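# Move the part from the cabinet rack to the bench

## Task

Lift the part off the rack inside the cabinet and set it down on the bench, without moving the rack's rods out of their positions, then open the gripper to release it.

## Robot and tools

Robot: two arms, left_arm and right_arm, each ending in a parallel two-finger gripper. Both are reported in one shared scene frame. The origin sits on the table top midway between the arms, +x points out across the table, +z points up, and left_arm is on the +y side. The arm names do not match the left or right side of any camera picture. Bases: left_arm at (+0.033, +0.302, 0) m, quat_wxyz (+0.998, 0, 0, +0.062); right_arm at (+0.037, -0.337, 0) m, quat_wxyz (+1.000, 0, 0, +0.021).

Gripper frame: the fingers extend along the gripper's +z axis and close along its y axis. end_effector_position is the point between the pads, roughly 1 cm short of the fingertips. A wrist camera is mounted on each gripper and takes up some space near it.

One row = 16 numbers, always both arms: left_arm x, y, z, qw, qx, qy, qz, opening, then the same eight for right_arm. x, y, z is an absolute target for the gripper point in metres, scene frame; qw, qx, qy, qz is an absolute target orientation (w first), scene frame. Opening runs from -1 (closed) to +1 (fully open, 0.094 m). To keep an arm still or keep its orientation, resend its exact previous pose and quaternion each time rather than the drifting values from the latest result.

Tools:
- execute_actions(actions): a list of up to 15 actions. Each action is a table of up to 15 rows, one row per control step of 1/30 s; if shorter, the last row is held until 15 steps pass. Every target must lie within 0.6 m of that gripper's current position along each of its own axes, or the action is rejected for both arms. A malformed action, or a first action failing this check against the last reported state, rejects the whole call and nothing moves. An empty list just returns state and images.
- move(target, speed, blocking): target is one 16-number row of absolute poses. Each gripper follows a straight line to its pose; all arms finish together in 0.5 to 10 s (cut off at 10 s). speed is the path's top speed in m/s, 0.002 to 0.5, default 0.25; rotation is capped at twice that in rad/s. Paths ignore obstacles and the other arm. Grippers lag, may wander off the line, and can exceed speed, especially with a near-straight arm. The opening is applied when the move begins. Faster contact hits harder, and aiming deeper past a contact presses harder. blocking=false returns after 0.5 s while motion continues; until a result shows it finished, further moves and execute_actions are refused, so use wait or stop.
- wait(seconds): 0 to 10; arms keep their last command; returns early if a running move ends.
- stop(): brakes a running move; needs braking room, more at speed; the fingers are not stopped.
- zoom_image(camera, region): enlarges part of a camera's latest image; region is [x0, y0, x1, y1] pixels, origin top-left, at most 504 by 504. Cameras: cam_head_left, cam_head_right, cam_high, cam_low, cam_left_wrist, cam_right_wrist, all 504x504.
- read_manual(section): only returns licence texts; no motion.
- finished_scene(scene): ends the current scene (give its number) after the last command has been held; irreversible; reports success. The goal must be met and remain met.

Controller behaviour: each control step, the commanded pose is clipped to within 70 mm and 16 degrees of the measured pose, then solved by damped inverse kinematics, favouring position over orientation. Far targets take several actions; after an action the arm stops at its last clipped pose, so send the remainder next. Arms often finish a centimetre or more off, usually low. Printed hand positions can be inaccurate at long reach. Elbows stop just before full extension. Joint ranges (rad): waist -2.618 to 3.054, shoulder 0 to 3.142, elbow 0 to 3.142, wrist pitch -1.571 to 1.571, wrist yaw -1.571 to 1.571, wrist roll -2.094 to 2.094.

Results: a state line per arm (position in m and quat_wxyz), joint positions (last value is finger opening in m), joint torques (offset, scaled and noisy), grip_measured (opening on the command scale, possibly off by about 1 mm), Hand target lines (the pose each arm is currently driven toward), and for action calls some per-step positions with HELD marks where an arm's row was held back. A move adds a move: line with its ending (done, off_target, moving, held, fault) and active limits: limits=paced means a pose was clipped, limits=held means a check blocked some steps and the arm may then surge past speed. Distances to each pose are given. If only one arm is named, the other finished at rest. A pose unreachable line means the clearance check altered or blocked that arm's command. FAULT lines report arm stops.

Grasping: to hold, command about 0.03 below grip_measured (smaller gap holds more lightly). Pads exert roughly 50 to 62 N, less on very thin parts, with a brief spike at first contact.

Cautions: do not drop the part, knock the rack's rods loose, or push anything off the table. Avoid collisions or hard pressure between the two arms. Brief external tugs on the held part may occur. Holding loads heats motors: MOTOR HOT at 75 °C, a 10 s stop at 90 °C, and at 100 °C the arm goes limp and falls. Any stop costs time. The robot holds its last command while you think. Prefer smooth, gentle, efficient motions and open the gripper fully at the end.

Each tool is called after "Request:" by a JSON object that holds its "fn" and its "kwargs".

## Session

Request:
{"fn": "execute_actions", "kwargs": {"actions": []}}

Scene clock: 0.00 s.
left_arm: end_effector_position=(+0.1618, +0.4687, +0.2521) grip_measured=+1.000 end_effector_quat_wxyz=(+0.135, +0.257, +0.947, +0.136) | right_arm: end_effector_position=(+0.3281, +0.0454, +0.2382) grip_measured=+1.000 end_effector_quat_wxyz=(+0.213, -0.204, +0.722, +0.626)
Joint positions: left_arm=[ 0.956  1.138  1.418 -1.519  0.2    1.575  0.094] | right_arm=[ 0.584  1.69   1.015  0.475 -0.881  0.813  0.094]
Joint velocities: left_arm=[-0.012 -0.002  0.002 -0.051  0.007  0.007  0.   ] | right_arm=[-0.022 -0.012  0.017 -0.007  0.022  0.022  0.   ]
Joint torques (N m, as the arm reports them, + toward a larger angle): no reading
Hand target (left_arm): +0.164, +0.468, +0.258; +0.145, +0.257, +0.945, +0.144
Hand target (right_arm): +0.328, +0.045, +0.241; +0.214, -0.206, +0.721, +0.626

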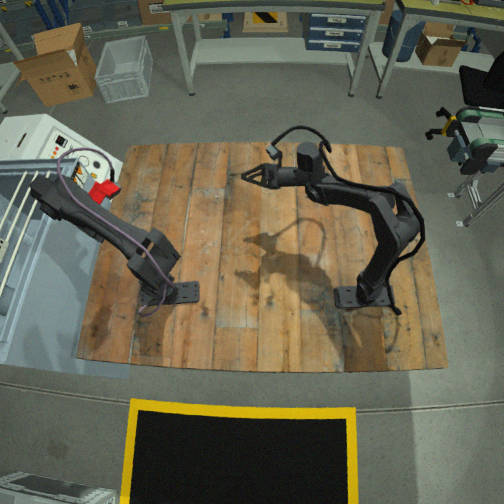

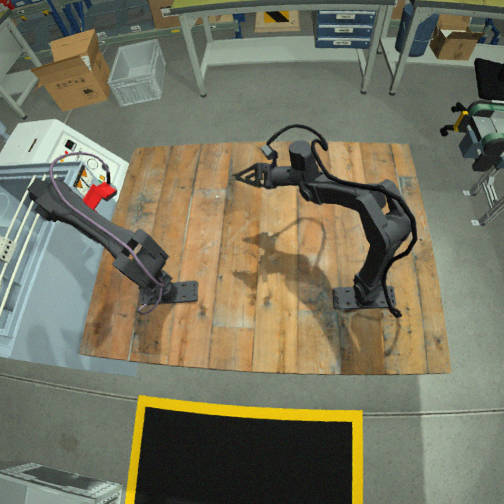

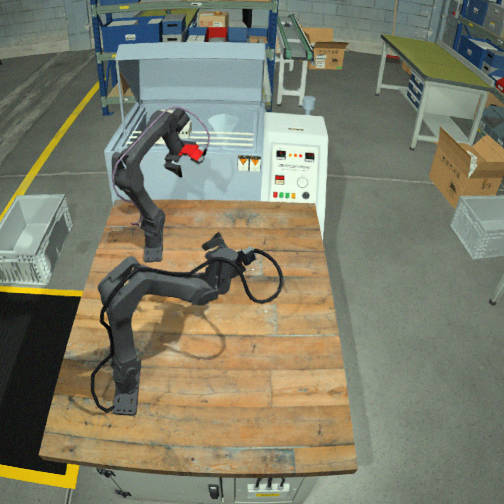

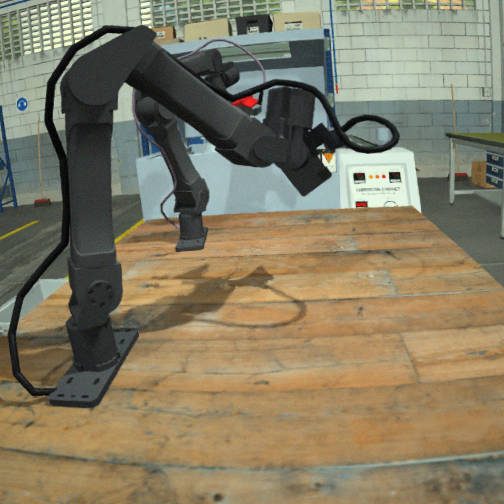

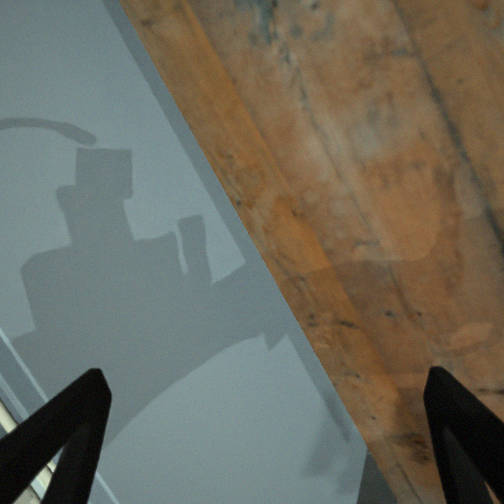

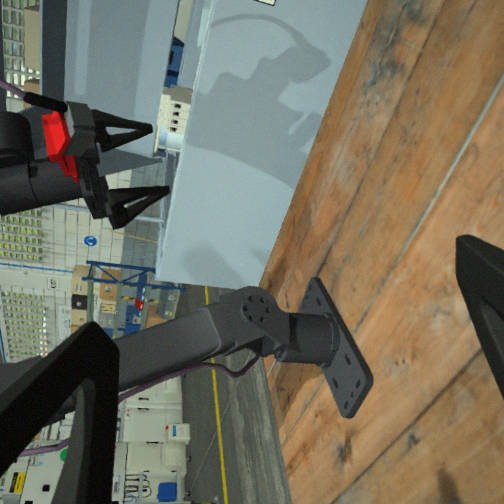

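Request:
{"fn": "zoom_image", "kwargs": {"camera": "cam_high", "region": [90, 30, 340, 230]}}

Request:
{"fn": "zoom_image", "kwargs": {"camera": "cam_head_right", "region": [0, 130, 160, 370]}}

Request:
{"fn": "zoom_image", "kwargs": {"camera": "cam_right_wrist", "region": [100, 30, 260, 190]}}

Region (90, 30, 340, 230) of cam_high's 504x504 image, scaled by 2.016, with more detail than that image has; it fills the top 403 rows of this view, and the rest is white.

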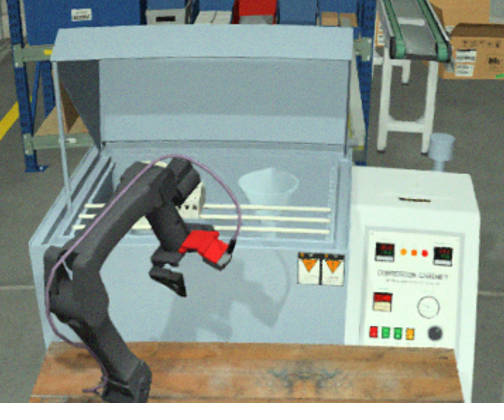

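Region (0, 130, 160, 370) of cam_head_right's 504x504 image, scaled by 2.100, with more detail than that image has.

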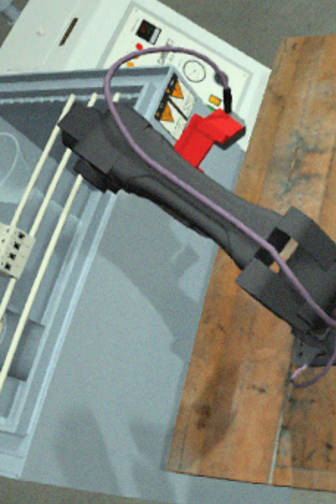

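Region (100, 30, 260, 190) of cam_right_wrist's 504x504 image, scaled by 3.150, with more detail than that image has.

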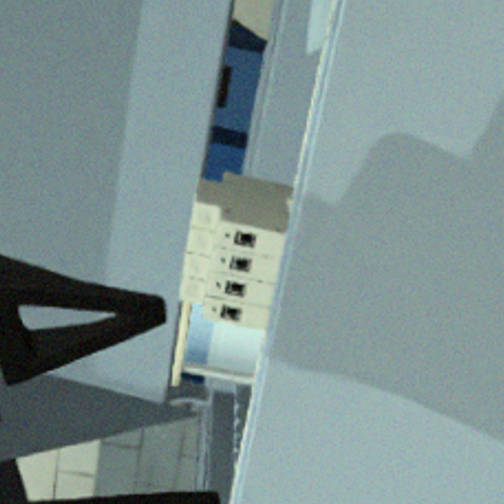

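Request:
{"fn": "move", "kwargs": {"target": [0.10,0.50,0.38,-0.183,0.683,-0.683,-0.183,1, 0.3281,0.0454,0.2382,0.213,-0.204,0.722,0.626,1], "speed": 0.3}}

Scene clock: 20.50 s.
left_arm: end_effector_position=(+0.1029, +0.5065, +0.3637) grip_measured=+1.000 end_effector_quat_wxyz=(+0.277, -0.648, +0.680, +0.204) | right_arm: end_effector_position=(+0.3281, +0.0455, +0.2384) grip_measured=+1.000 end_effector_quat_wxyz=(+0.214, -0.204, +0.722, +0.626)
Joint positions: left_arm=[ 0.941  1.118  1.784 -1.562 -0.212 -0.383  0.094] | right_arm=[ 0.584  1.69   1.015  0.477 -0.881  0.813  0.094]
Joint velocities: left_arm=[-0.002 -0.007 -0.007 -0.095 -0.066 -0.022  0.   ] | right_arm=[ 0.007 -0.017  0.002  0.022 -0.007  0.022  0.   ]
Joint torques (N m, as the arm reports them, + toward a larger angle): left_arm=[-0.91 -1.84  8.4   1.48 -0.19 -0.06] | right_arm=[-0.04 -8.59  6.72  1.87 -0.14  0.  ]
Hand target (left_arm): +0.101, +0.502, +0.379; -0.300, +0.644, -0.670, -0.214
Hand target (right_arm): +0.328, +0.045, +0.238; +0.213, -0.204, +0.722, +0.626
Off the commanded pose (left_arm): 0.018 m, 12 deg.
Off the commanded pose (right_arm): 0.000 m, 0 deg.
joint sent to its limit (left arm) — the command would take joint 4 (wrist pitch) past its lower limit, so that joint was sent only as far as its limit.
move: off_target (left_arm)

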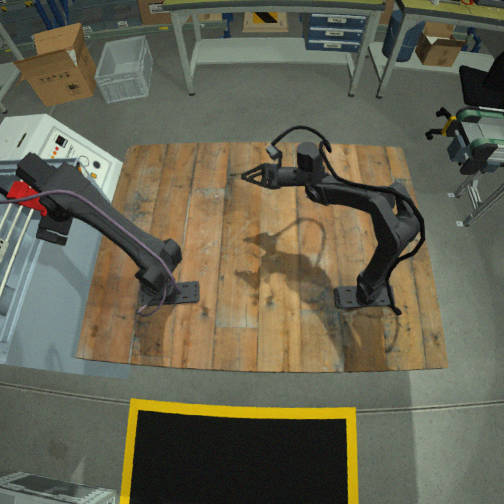

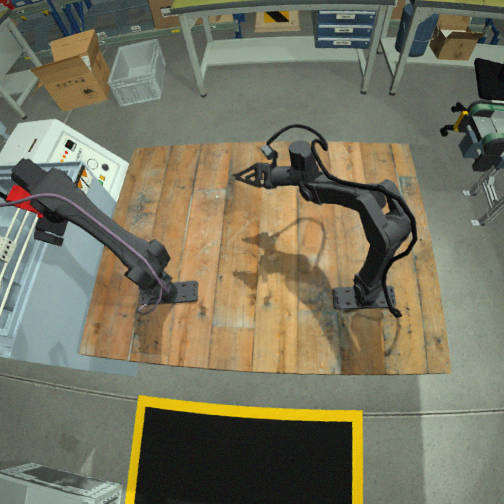

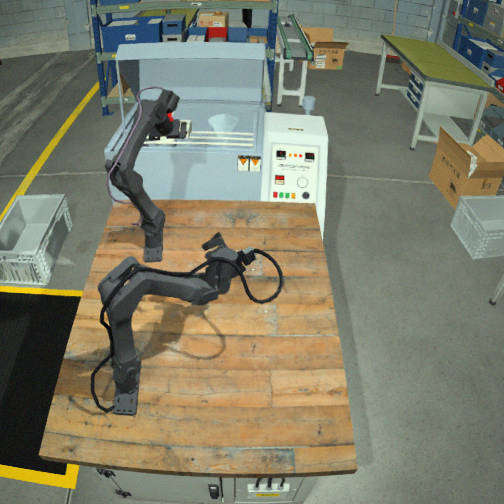

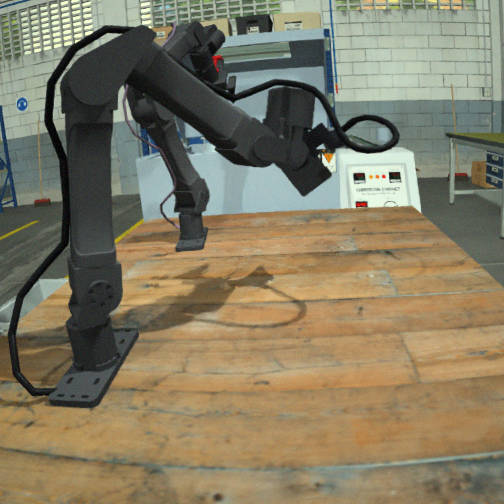

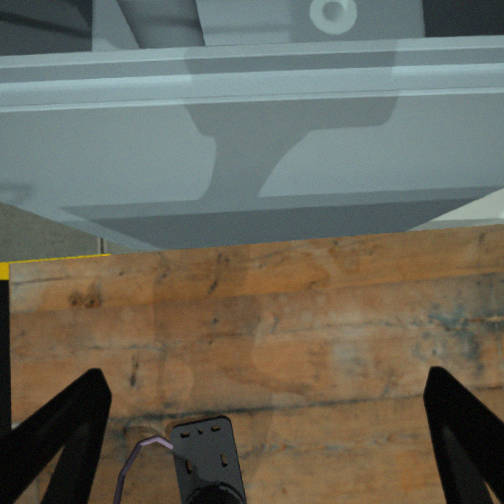

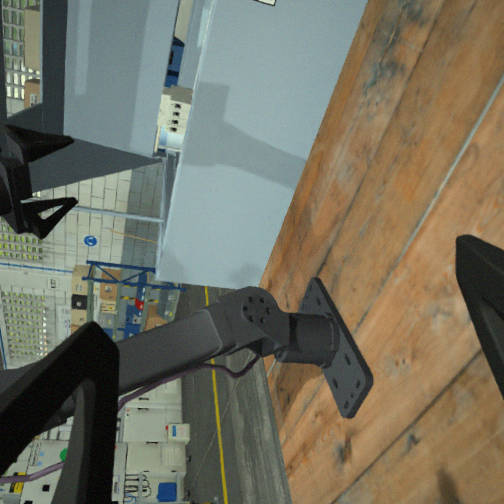

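Request:
{"fn": "execute_actions", "kwargs": {"actions": []}}

Scene clock: 22.43 s.
left_arm: end_effector_position=(+0.1028, +0.5065, +0.3637) grip_measured=+1.000 end_effector_quat_wxyz=(+0.277, -0.649, +0.678, +0.204) | right_arm: end_effector_position=(+0.3281, +0.0455, +0.2384) grip_measured=+1.000 end_effector_quat_wxyz=(+0.214, -0.204, +0.722, +0.626)
Joint positions: left_arm=[ 0.941  1.118  1.784 -1.562 -0.213 -0.387  0.094] | right_arm=[ 0.584  1.69   1.015  0.477 -0.881  0.813  0.094]
Joint velocities: left_arm=[-0.012 -0.012  0.002  0.081 -0.007 -0.051  0.   ] | right_arm=[-0.017  0.007 -0.007 -0.007  0.022 -0.051  0.   ]
Joint torques (N m, as the arm reports them, + toward a larger angle): left_arm=[-0.86 -1.8   8.37  1.49 -0.18 -0.06] | right_arm=[-0.05 -8.58  6.72  1.87 -0.14  0.  ]
Hand target (left_arm): +0.101, +0.502, +0.379; -0.300, +0.644, -0.670, -0.214
Hand target (right_arm): +0.328, +0.045, +0.238; +0.213, -0.204, +0.722, +0.626
Off the commanded pose (left_arm): 0.018 m, 12 deg.
Off the commanded pose (right_arm): 0.000 m, 0 deg.

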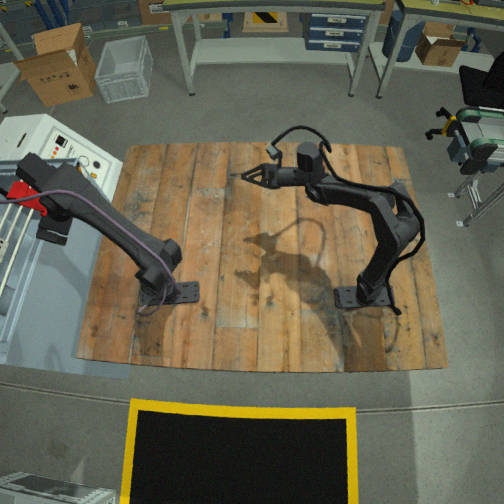

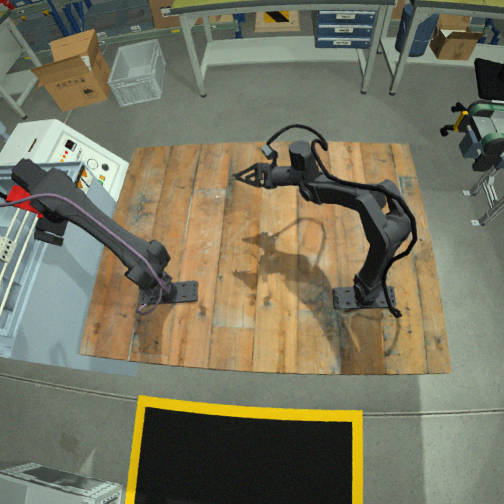

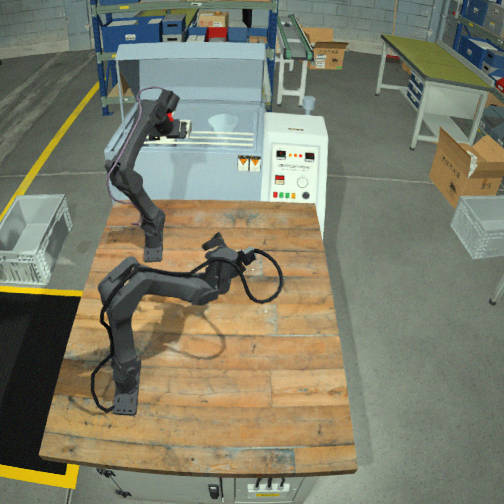

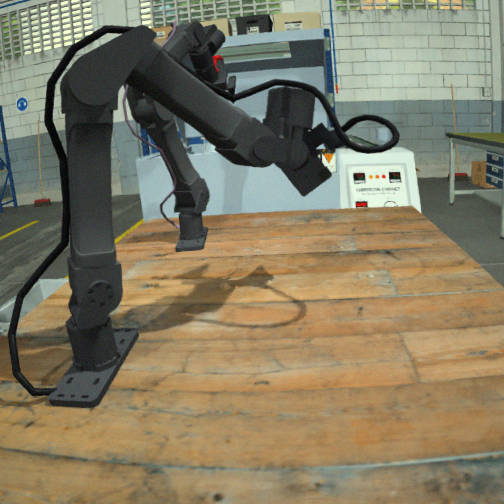

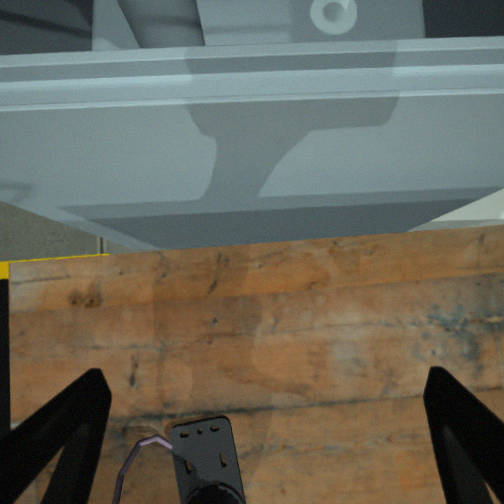

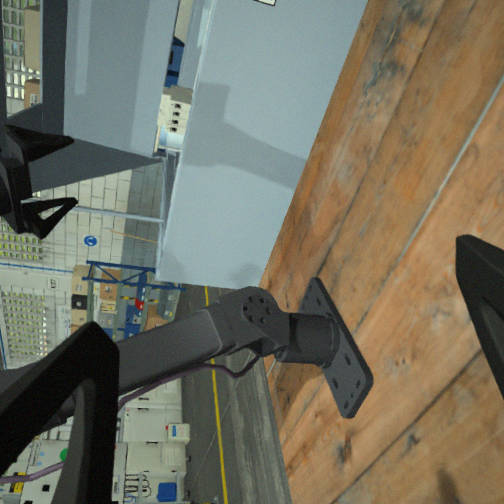

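Request:
{"fn": "move", "kwargs": {"target": [0.12,0.64,0.38,-0.271,0.653,-0.653,-0.271,1, 0.3281,0.0454,0.2382,0.213,-0.204,0.722,0.626,1], "speed": 0.2}}

Scene clock: 32.93 s.
left_arm: end_effector_position=(+0.1246, +0.6319, +0.3595) grip_measured=+1.000 end_effector_quat_wxyz=(+0.243, -0.656, +0.670, +0.251) | right_arm: end_effector_position=(+0.3281, +0.0455, +0.2384) grip_measured=+1.000 end_effector_quat_wxyz=(+0.214, -0.204, +0.722, +0.626)
Joint positions: left_arm=[ 1.037  1.497  1.983 -1.388 -0.267 -0.295  0.094] | right_arm=[ 0.584  1.69   1.015  0.477 -0.881  0.813  0.094]
Joint velocities: left_arm=[ 0.012 -0.007  0.007 -0.066  0.051 -0.007  0.   ] | right_arm=[ 0.007  0.002 -0.007 -0.007 -0.007  0.022  0.   ]
Joint torques (N m, as the arm reports them, + toward a larger angle): left_arm=[ 0.78 -4.42  9.48  1.81 -0.2   0.02] | right_arm=[-0.04 -8.59  6.72  1.87 -0.13 -0.01]
Hand target (left_arm): +0.121, +0.639, +0.380; -0.271, +0.653, -0.653, -0.271
Hand target (right_arm): +0.328, +0.045, +0.238; +0.213, -0.204, +0.722, +0.626
Off the commanded pose (left_arm): 0.022 m, 4 deg.
Off the commanded pose (right_arm): 0.000 m, 0 deg.
move: off_target (left_arm)

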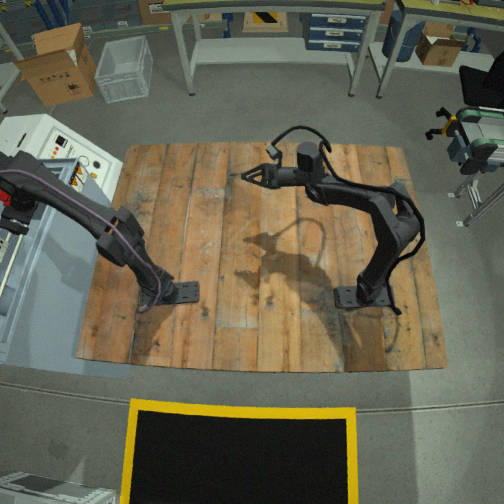

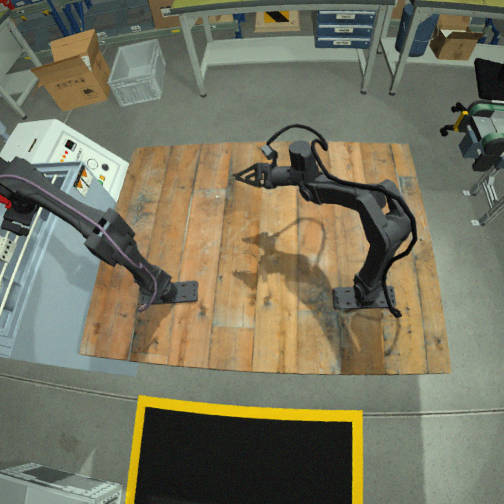

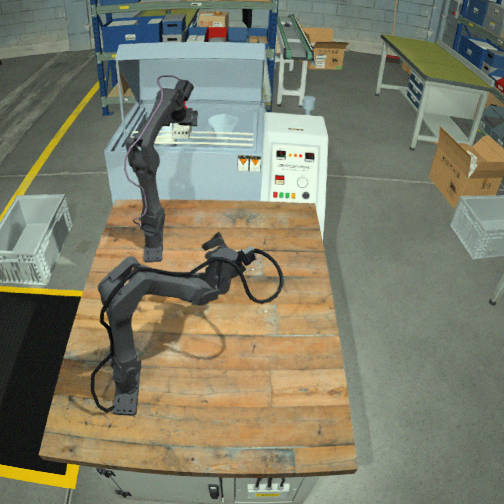

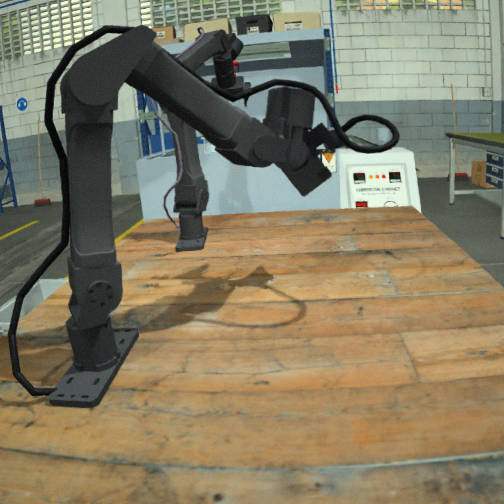

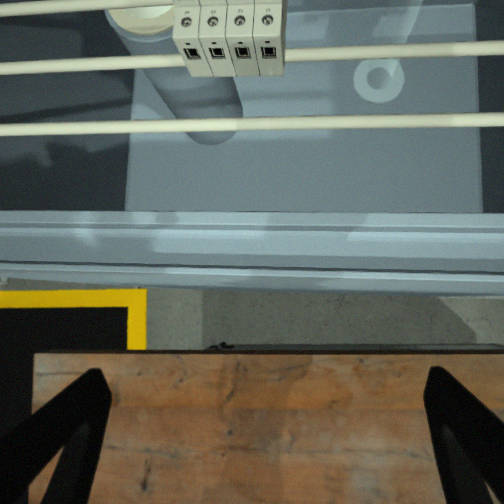

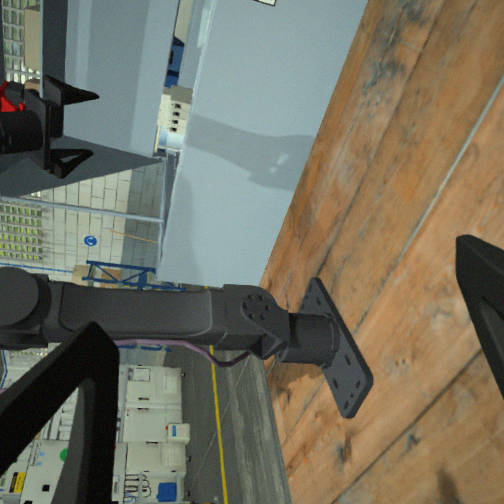

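Request:
{"fn": "move", "kwargs": {"target": [0.11,0.75,0.37,-0.327,0.627,-0.627,-0.327,1, 0.3281,0.0454,0.2382,0.213,-0.204,0.722,0.626,1], "speed": 0.2}}

Scene clock: 47.13 s.
left_arm: end_effector_position=(+0.1135, +0.7451, +0.3630) grip_measured=+1.000 end_effector_quat_wxyz=(+0.314, -0.630, +0.635, +0.318) | right_arm: end_effector_position=(+0.3281, +0.0455, +0.2385) grip_measured=+1.000 end_effector_quat_wxyz=(+0.214, -0.204, +0.722, +0.626)
Joint positions: left_arm=[ 1.183  1.65   1.958 -0.97  -0.212 -0.152  0.094] | right_arm=[ 0.584  1.69   1.015  0.477 -0.881  0.813  0.094]
Joint velocities: left_arm=[ 0.002  0.012  0.017  0.037 -0.037 -0.022  0.   ] | right_arm=[ 0.002  0.012 -0.012  0.007 -0.007  0.037  0.   ]
Joint torques (N m, as the arm reports them, + toward a larger angle): left_arm=[ 0.64 -6.6   6.13  2.14 -0.04  0.03] | right_arm=[-0.05 -8.59  6.72  1.87 -0.14  0.  ]
Hand target (left_arm): +0.111, +0.750, +0.370; -0.327, +0.626, -0.627, -0.328
Hand target (right_arm): +0.328, +0.045, +0.238; +0.213, -0.204, +0.722, +0.626
Off the commanded pose (left_arm): 0.009 m, 2 deg.
Off the commanded pose (right_arm): 0.000 m, 0 deg.
move: done

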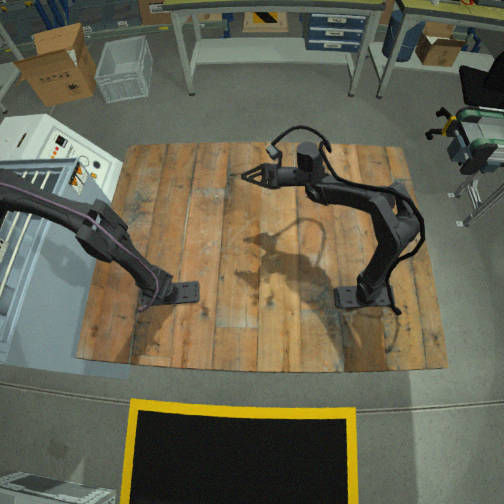

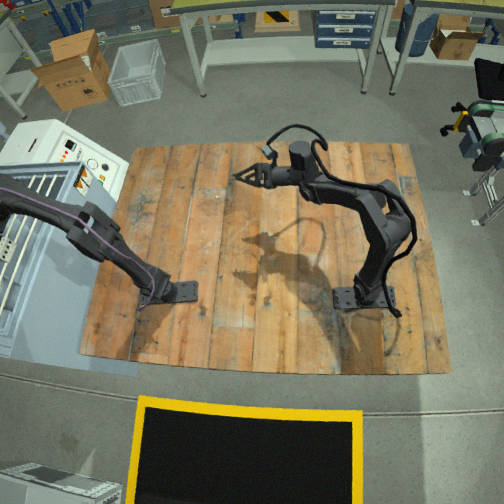

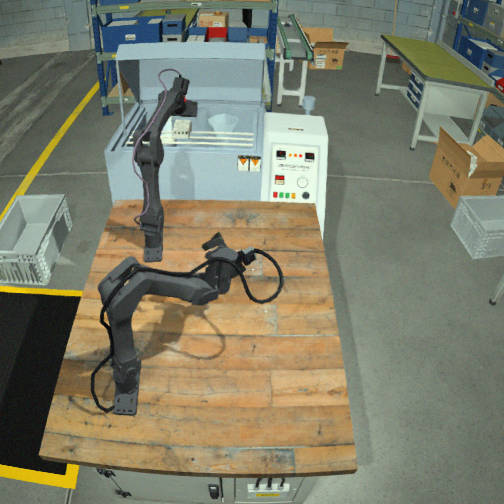

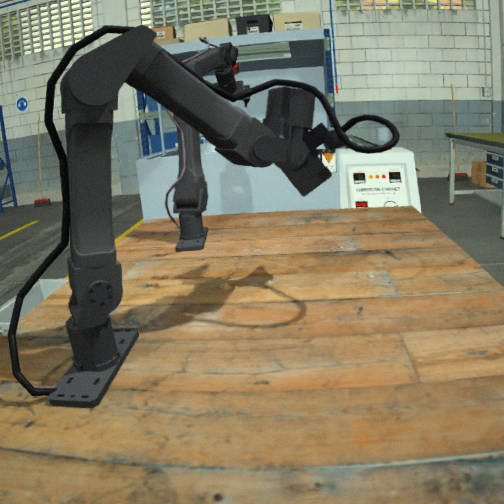

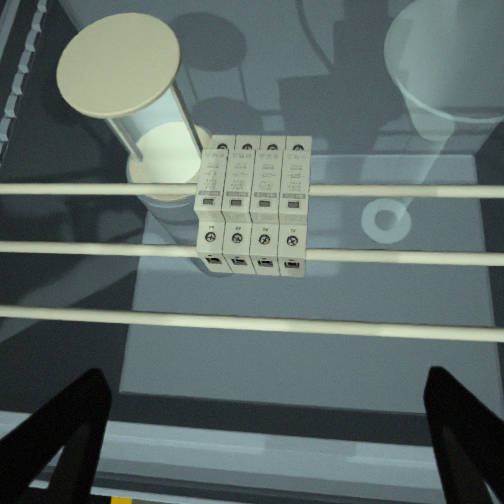

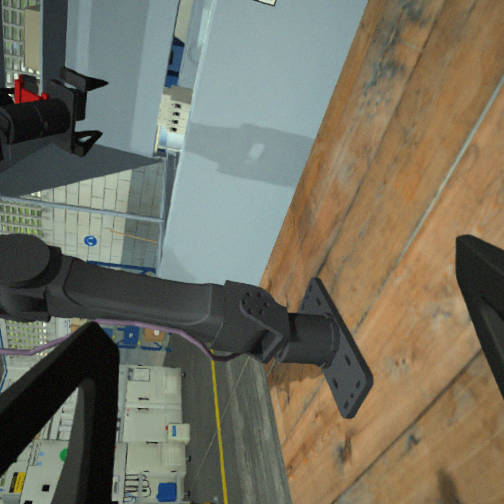

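Request:
{"fn": "move", "kwargs": {"target": [0.103,0.81,0.30,-0.338,0.605,-0.649,-0.316,1, 0.3281,0.0454,0.2382,0.213,-0.204,0.722,0.626,1], "speed": 0.15}}

Scene clock: 58.73 s.
left_arm: end_effector_position=(+0.1063, +0.8052, +0.2892) grip_measured=+1.000 end_effector_quat_wxyz=(+0.323, -0.611, +0.657, +0.303) | right_arm: end_effector_position=(+0.3281, +0.0455, +0.2385) grip_measured=+1.000 end_effector_quat_wxyz=(+0.214, -0.204, +0.722, +0.626)
Joint positions: left_arm=[ 1.271  1.753  1.762 -0.666 -0.086 -0.061  0.094] | right_arm=[ 0.584  1.69   1.015  0.477 -0.881  0.813  0.094]
Joint velocities: left_arm=[-0.007 -0.017 -0.012  0.051 -0.051  0.037  0.   ] | right_arm=[ 0.017 -0.017  0.012  0.037 -0.066 -0.022  0.   ]
Joint torques (N m, as the arm reports them, + toward a larger angle): left_arm=[ 0.58 -8.35  7.22  2.17  0.02  0.04] | right_arm=[-0.04 -8.59  6.72  1.86 -0.14  0.  ]
Hand target (left_arm): +0.104, +0.809, +0.300; -0.338, +0.604, -0.649, -0.316
Hand target (right_arm): +0.328, +0.045, +0.238; +0.213, -0.204, +0.722, +0.626
Off the commanded pose (left_arm): 0.012 m, 3 deg.
Off the commanded pose (right_arm): 0.000 m, 0 deg.
move: off_target (left_arm)

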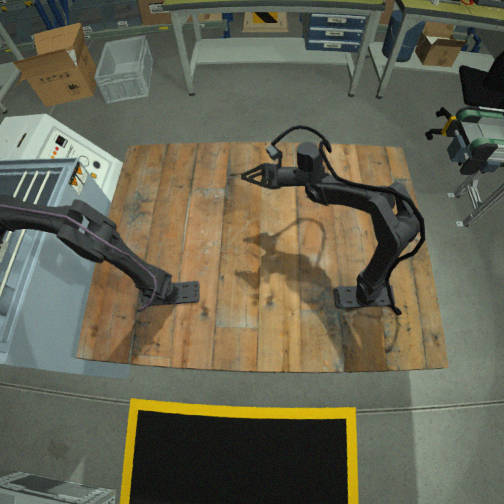

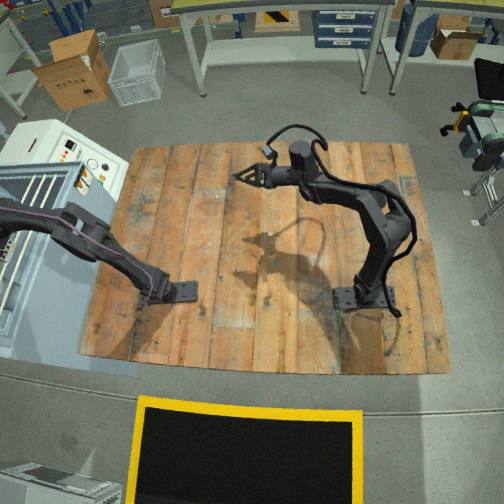

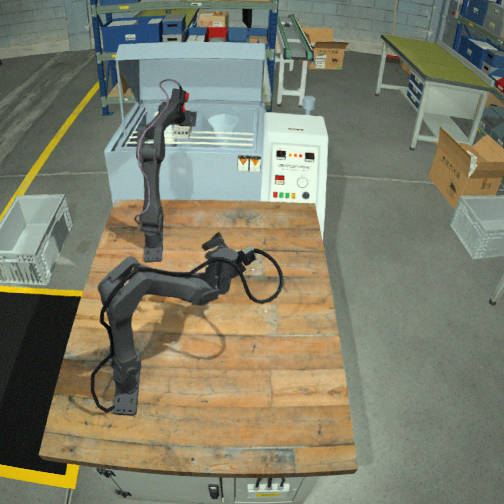

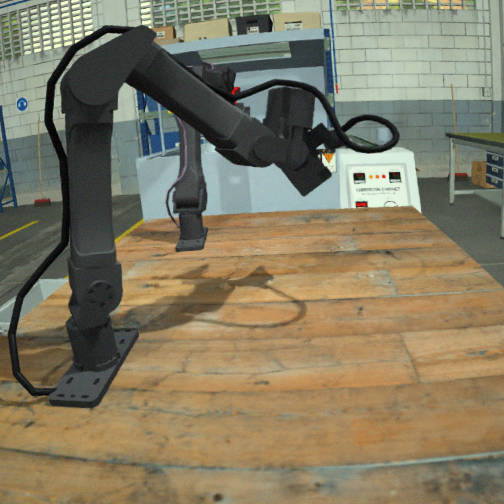

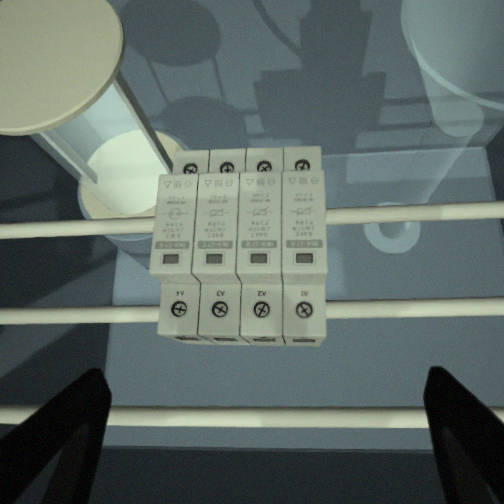

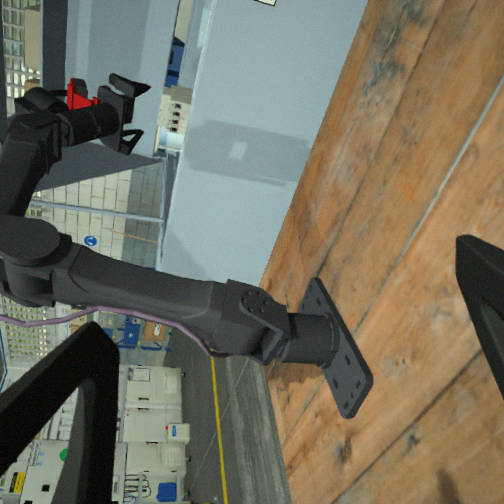

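Request:
{"fn": "move", "kwargs": {"target": [0.095,0.845,0.283,-0.338,0.605,-0.649,-0.316,1, 0.3281,0.0454,0.2382,0.213,-0.204,0.722,0.626,1], "speed": 0.1}}

Scene clock: 74.50 s.
left_arm: end_effector_position=(+0.0969, +0.8335, +0.2541) grip_measured=+1.000 end_effector_quat_wxyz=(+0.309, -0.616, +0.663, +0.292) | right_arm: end_effector_position=(+0.3281, +0.0455, +0.2385) grip_measured=+1.000 end_effector_quat_wxyz=(+0.214, -0.204, +0.722, +0.626)
Joint positions: left_arm=[ 1.307  1.863  1.788 -0.62  -0.058 -0.04   0.094] | right_arm=[ 0.584  1.69   1.015  0.477 -0.881  0.813  0.094]
Joint velocities: left_arm=[-0.007 -0.002 -0.022  0.051 -0.066 -0.007  0.   ] | right_arm=[ 0.007  0.002  0.007  0.051 -0.007  0.037  0.   ]
Joint torques (N m, as the arm reports them, + toward a larger angle): left_arm=[ 0.51 -8.79 11.62  2.07  0.03  0.04] | right_arm=[-0.04 -8.58  6.72  1.86 -0.14 -0.01]
Hand target (left_arm): +0.095, +0.843, +0.283; -0.338, +0.604, -0.649, -0.316
Hand target (right_arm): +0.328, +0.045, +0.238; +0.213, -0.204, +0.722, +0.626
Off the commanded pose (left_arm): 0.031 m, 5 deg.
Off the commanded pose (right_arm): 0.000 m, 0 deg.
move: off_target (left_arm)

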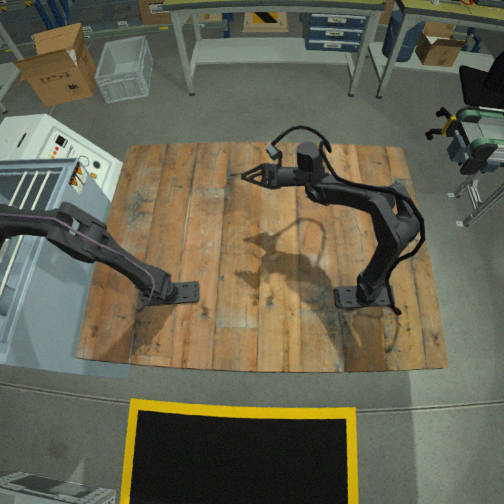

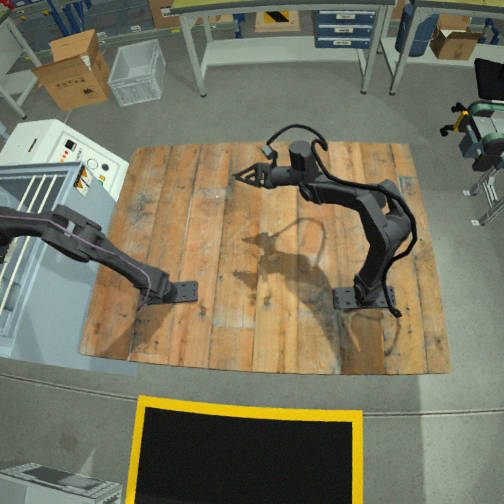

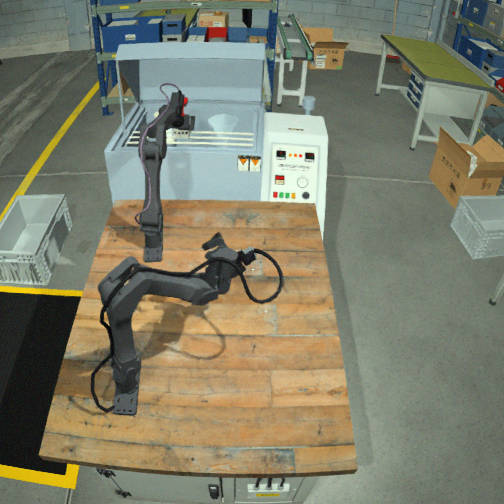

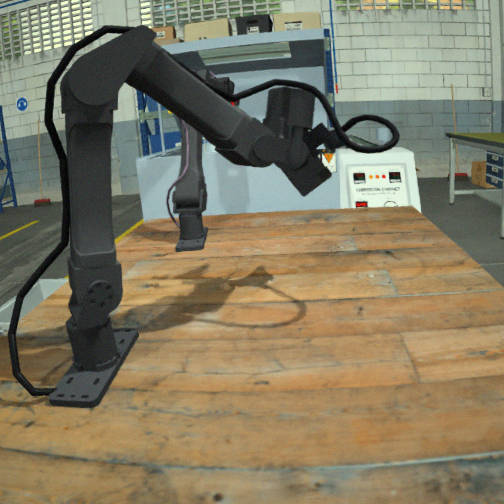

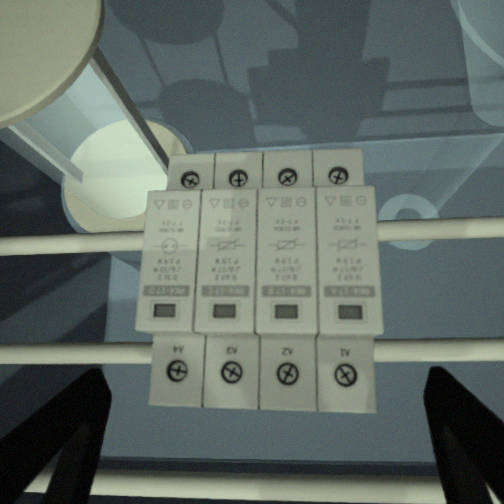

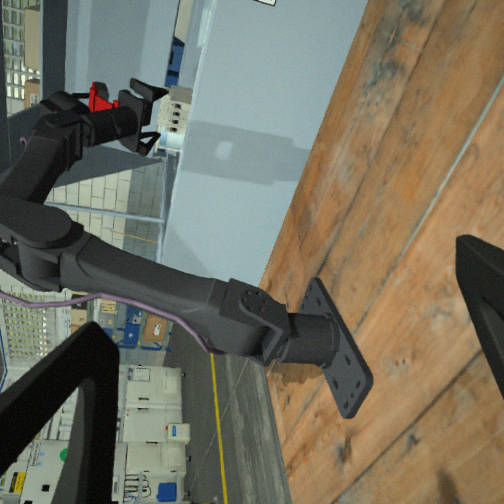

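Request:
{"fn": "move", "kwargs": {"target": [0.095,0.868,0.266,-0.338,0.605,-0.649,-0.316,1, 0.3281,0.0454,0.2382,0.213,-0.204,0.722,0.626,1], "speed": 0.05}}

Scene clock: 79.10 s.
left_arm: end_effector_position=(+0.1008, +0.8546, +0.2375) grip_measured=+1.000 end_effector_quat_wxyz=(+0.310, -0.614, +0.665, +0.291) | right_arm: end_effector_position=(+0.3281, +0.0455, +0.2385) grip_measured=+1.000 end_effector_quat_wxyz=(+0.214, -0.204, +0.722, +0.626)
Joint positions: left_arm=[ 1.307  1.943  1.831 -0.582 -0.053 -0.035  0.094] | right_arm=[ 0.584  1.69   1.015  0.477 -0.881  0.813  0.094]
Joint velocities: left_arm=[ 0.012  0.007  0.007 -0.037  0.037 -0.022  0.   ] | right_arm=[ 0.022  0.007 -0.007  0.022  0.007  0.022  0.   ]
Joint torques (N m, as the arm reports them, + toward a larger angle): left_arm=[ 1.08 -9.34 11.71  2.13  0.03  0.05] | right_arm=[-0.05 -8.58  6.73  1.86 -0.13  0.  ]
Hand target (left_arm): +0.095, +0.866, +0.266; -0.337, +0.604, -0.649, -0.316
Hand target (right_arm): +0.328, +0.045, +0.238; +0.213, -0.204, +0.722, +0.626
Off the commanded pose (left_arm): 0.032 m, 5 deg.
Off the commanded pose (right_arm): 0.000 m, 0 deg.
move: off_target (left_arm)

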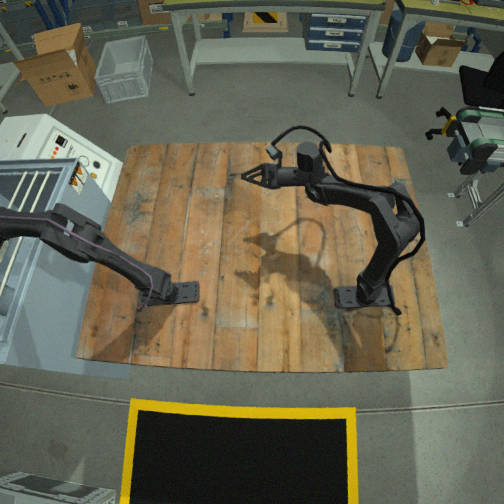

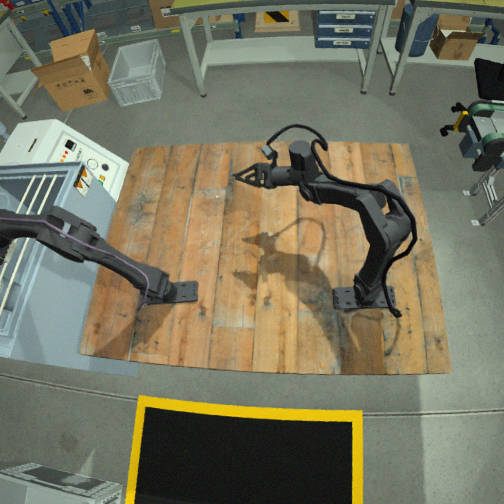

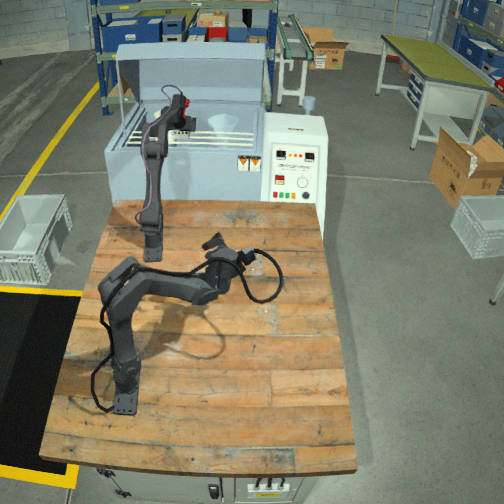

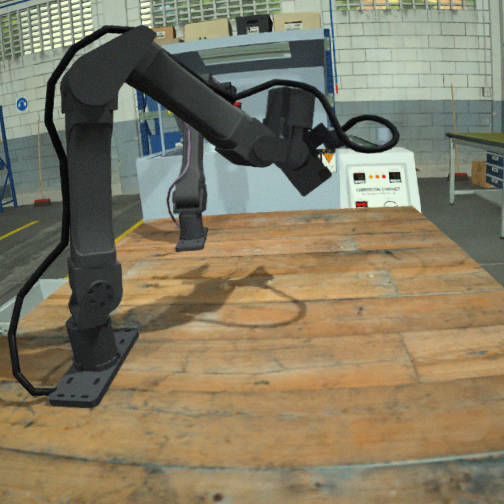

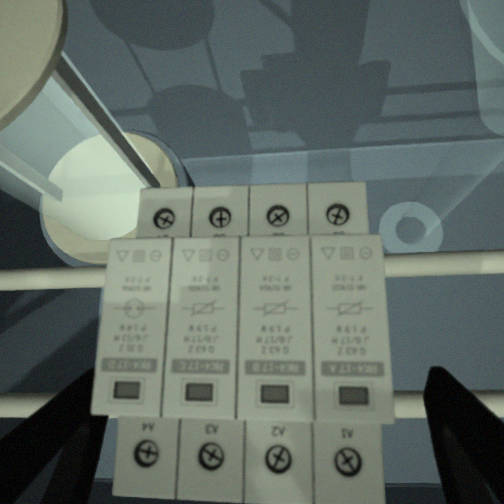

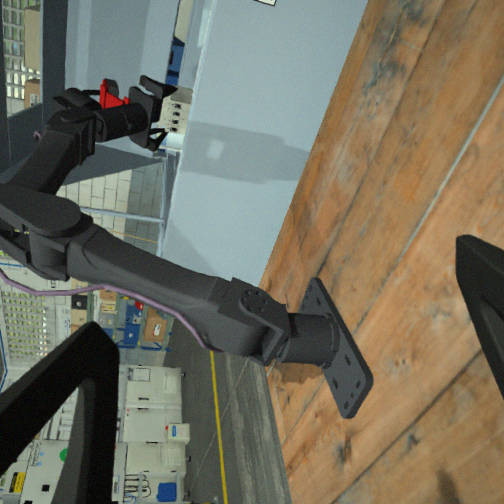

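Request:
{"fn": "move", "kwargs": {"target": [0.089,0.875,0.259,-0.338,0.605,-0.649,-0.316,1, 0.3281,0.0454,0.2382,0.213,-0.204,0.722,0.626,1], "speed": 0.03}}

Scene clock: 82.53 s.
left_arm: end_effector_position=(+0.0921, +0.8607, +0.2318) grip_measured=+1.000 end_effector_quat_wxyz=(+0.310, -0.616, +0.663, +0.292) | right_arm: end_effector_position=(+0.3281, +0.0455, +0.2386) grip_measured=+1.000 end_effector_quat_wxyz=(+0.214, -0.204, +0.722, +0.626)
Joint positions: left_arm=[ 1.328  1.961  1.831 -0.563 -0.04  -0.026  0.094] | right_arm=[ 0.584  1.69   1.015  0.477 -0.881  0.813  0.094]
Joint velocities: left_arm=[-0.012  0.002  0.007  0.022 -0.051  0.022  0.   ] | right_arm=[-0.007 -0.007  0.007 -0.007 -0.022 -0.022  0.   ]
Joint torques (N m, as the arm reports them, + toward a larger angle): left_arm=[ 0.7  -9.03 11.89  2.13  0.05  0.02] | right_arm=[-0.05 -8.59  6.72  1.86 -0.14 -0.01]
Hand target (left_arm): +0.089, +0.873, +0.259; -0.337, +0.604, -0.649, -0.316
Hand target (right_arm): +0.328, +0.045, +0.238; +0.213, -0.204, +0.722, +0.626
Off the commanded pose (left_arm): 0.031 m, 5 deg.
Off the commanded pose (right_arm): 0.000 m, 0 deg.
move: off_target (left_arm)

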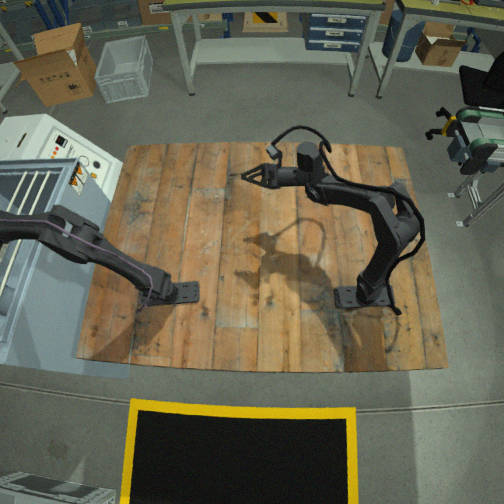

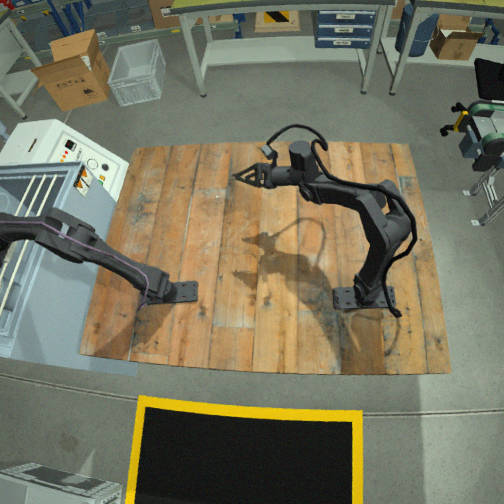

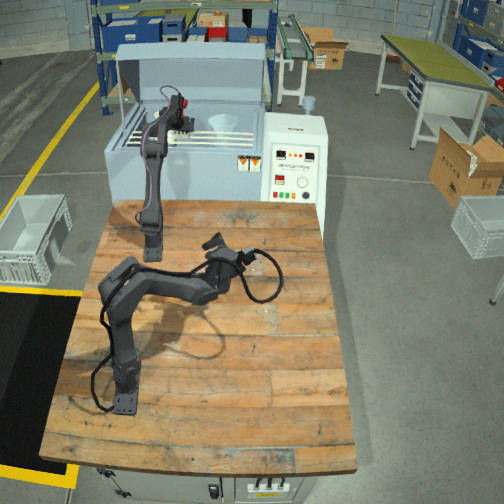

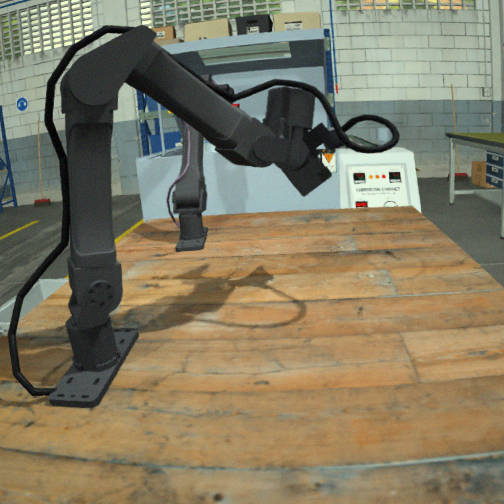

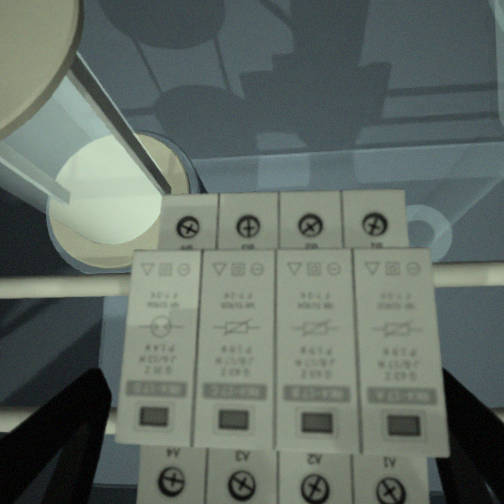

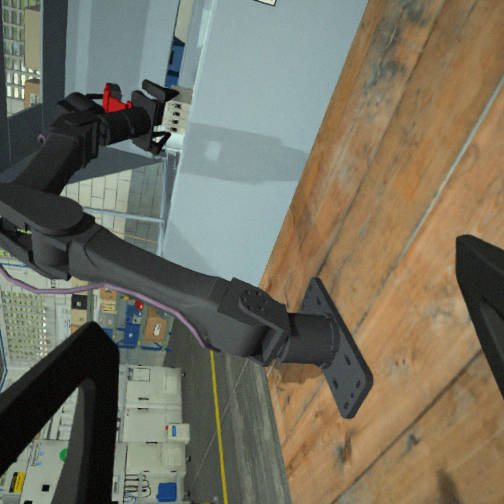

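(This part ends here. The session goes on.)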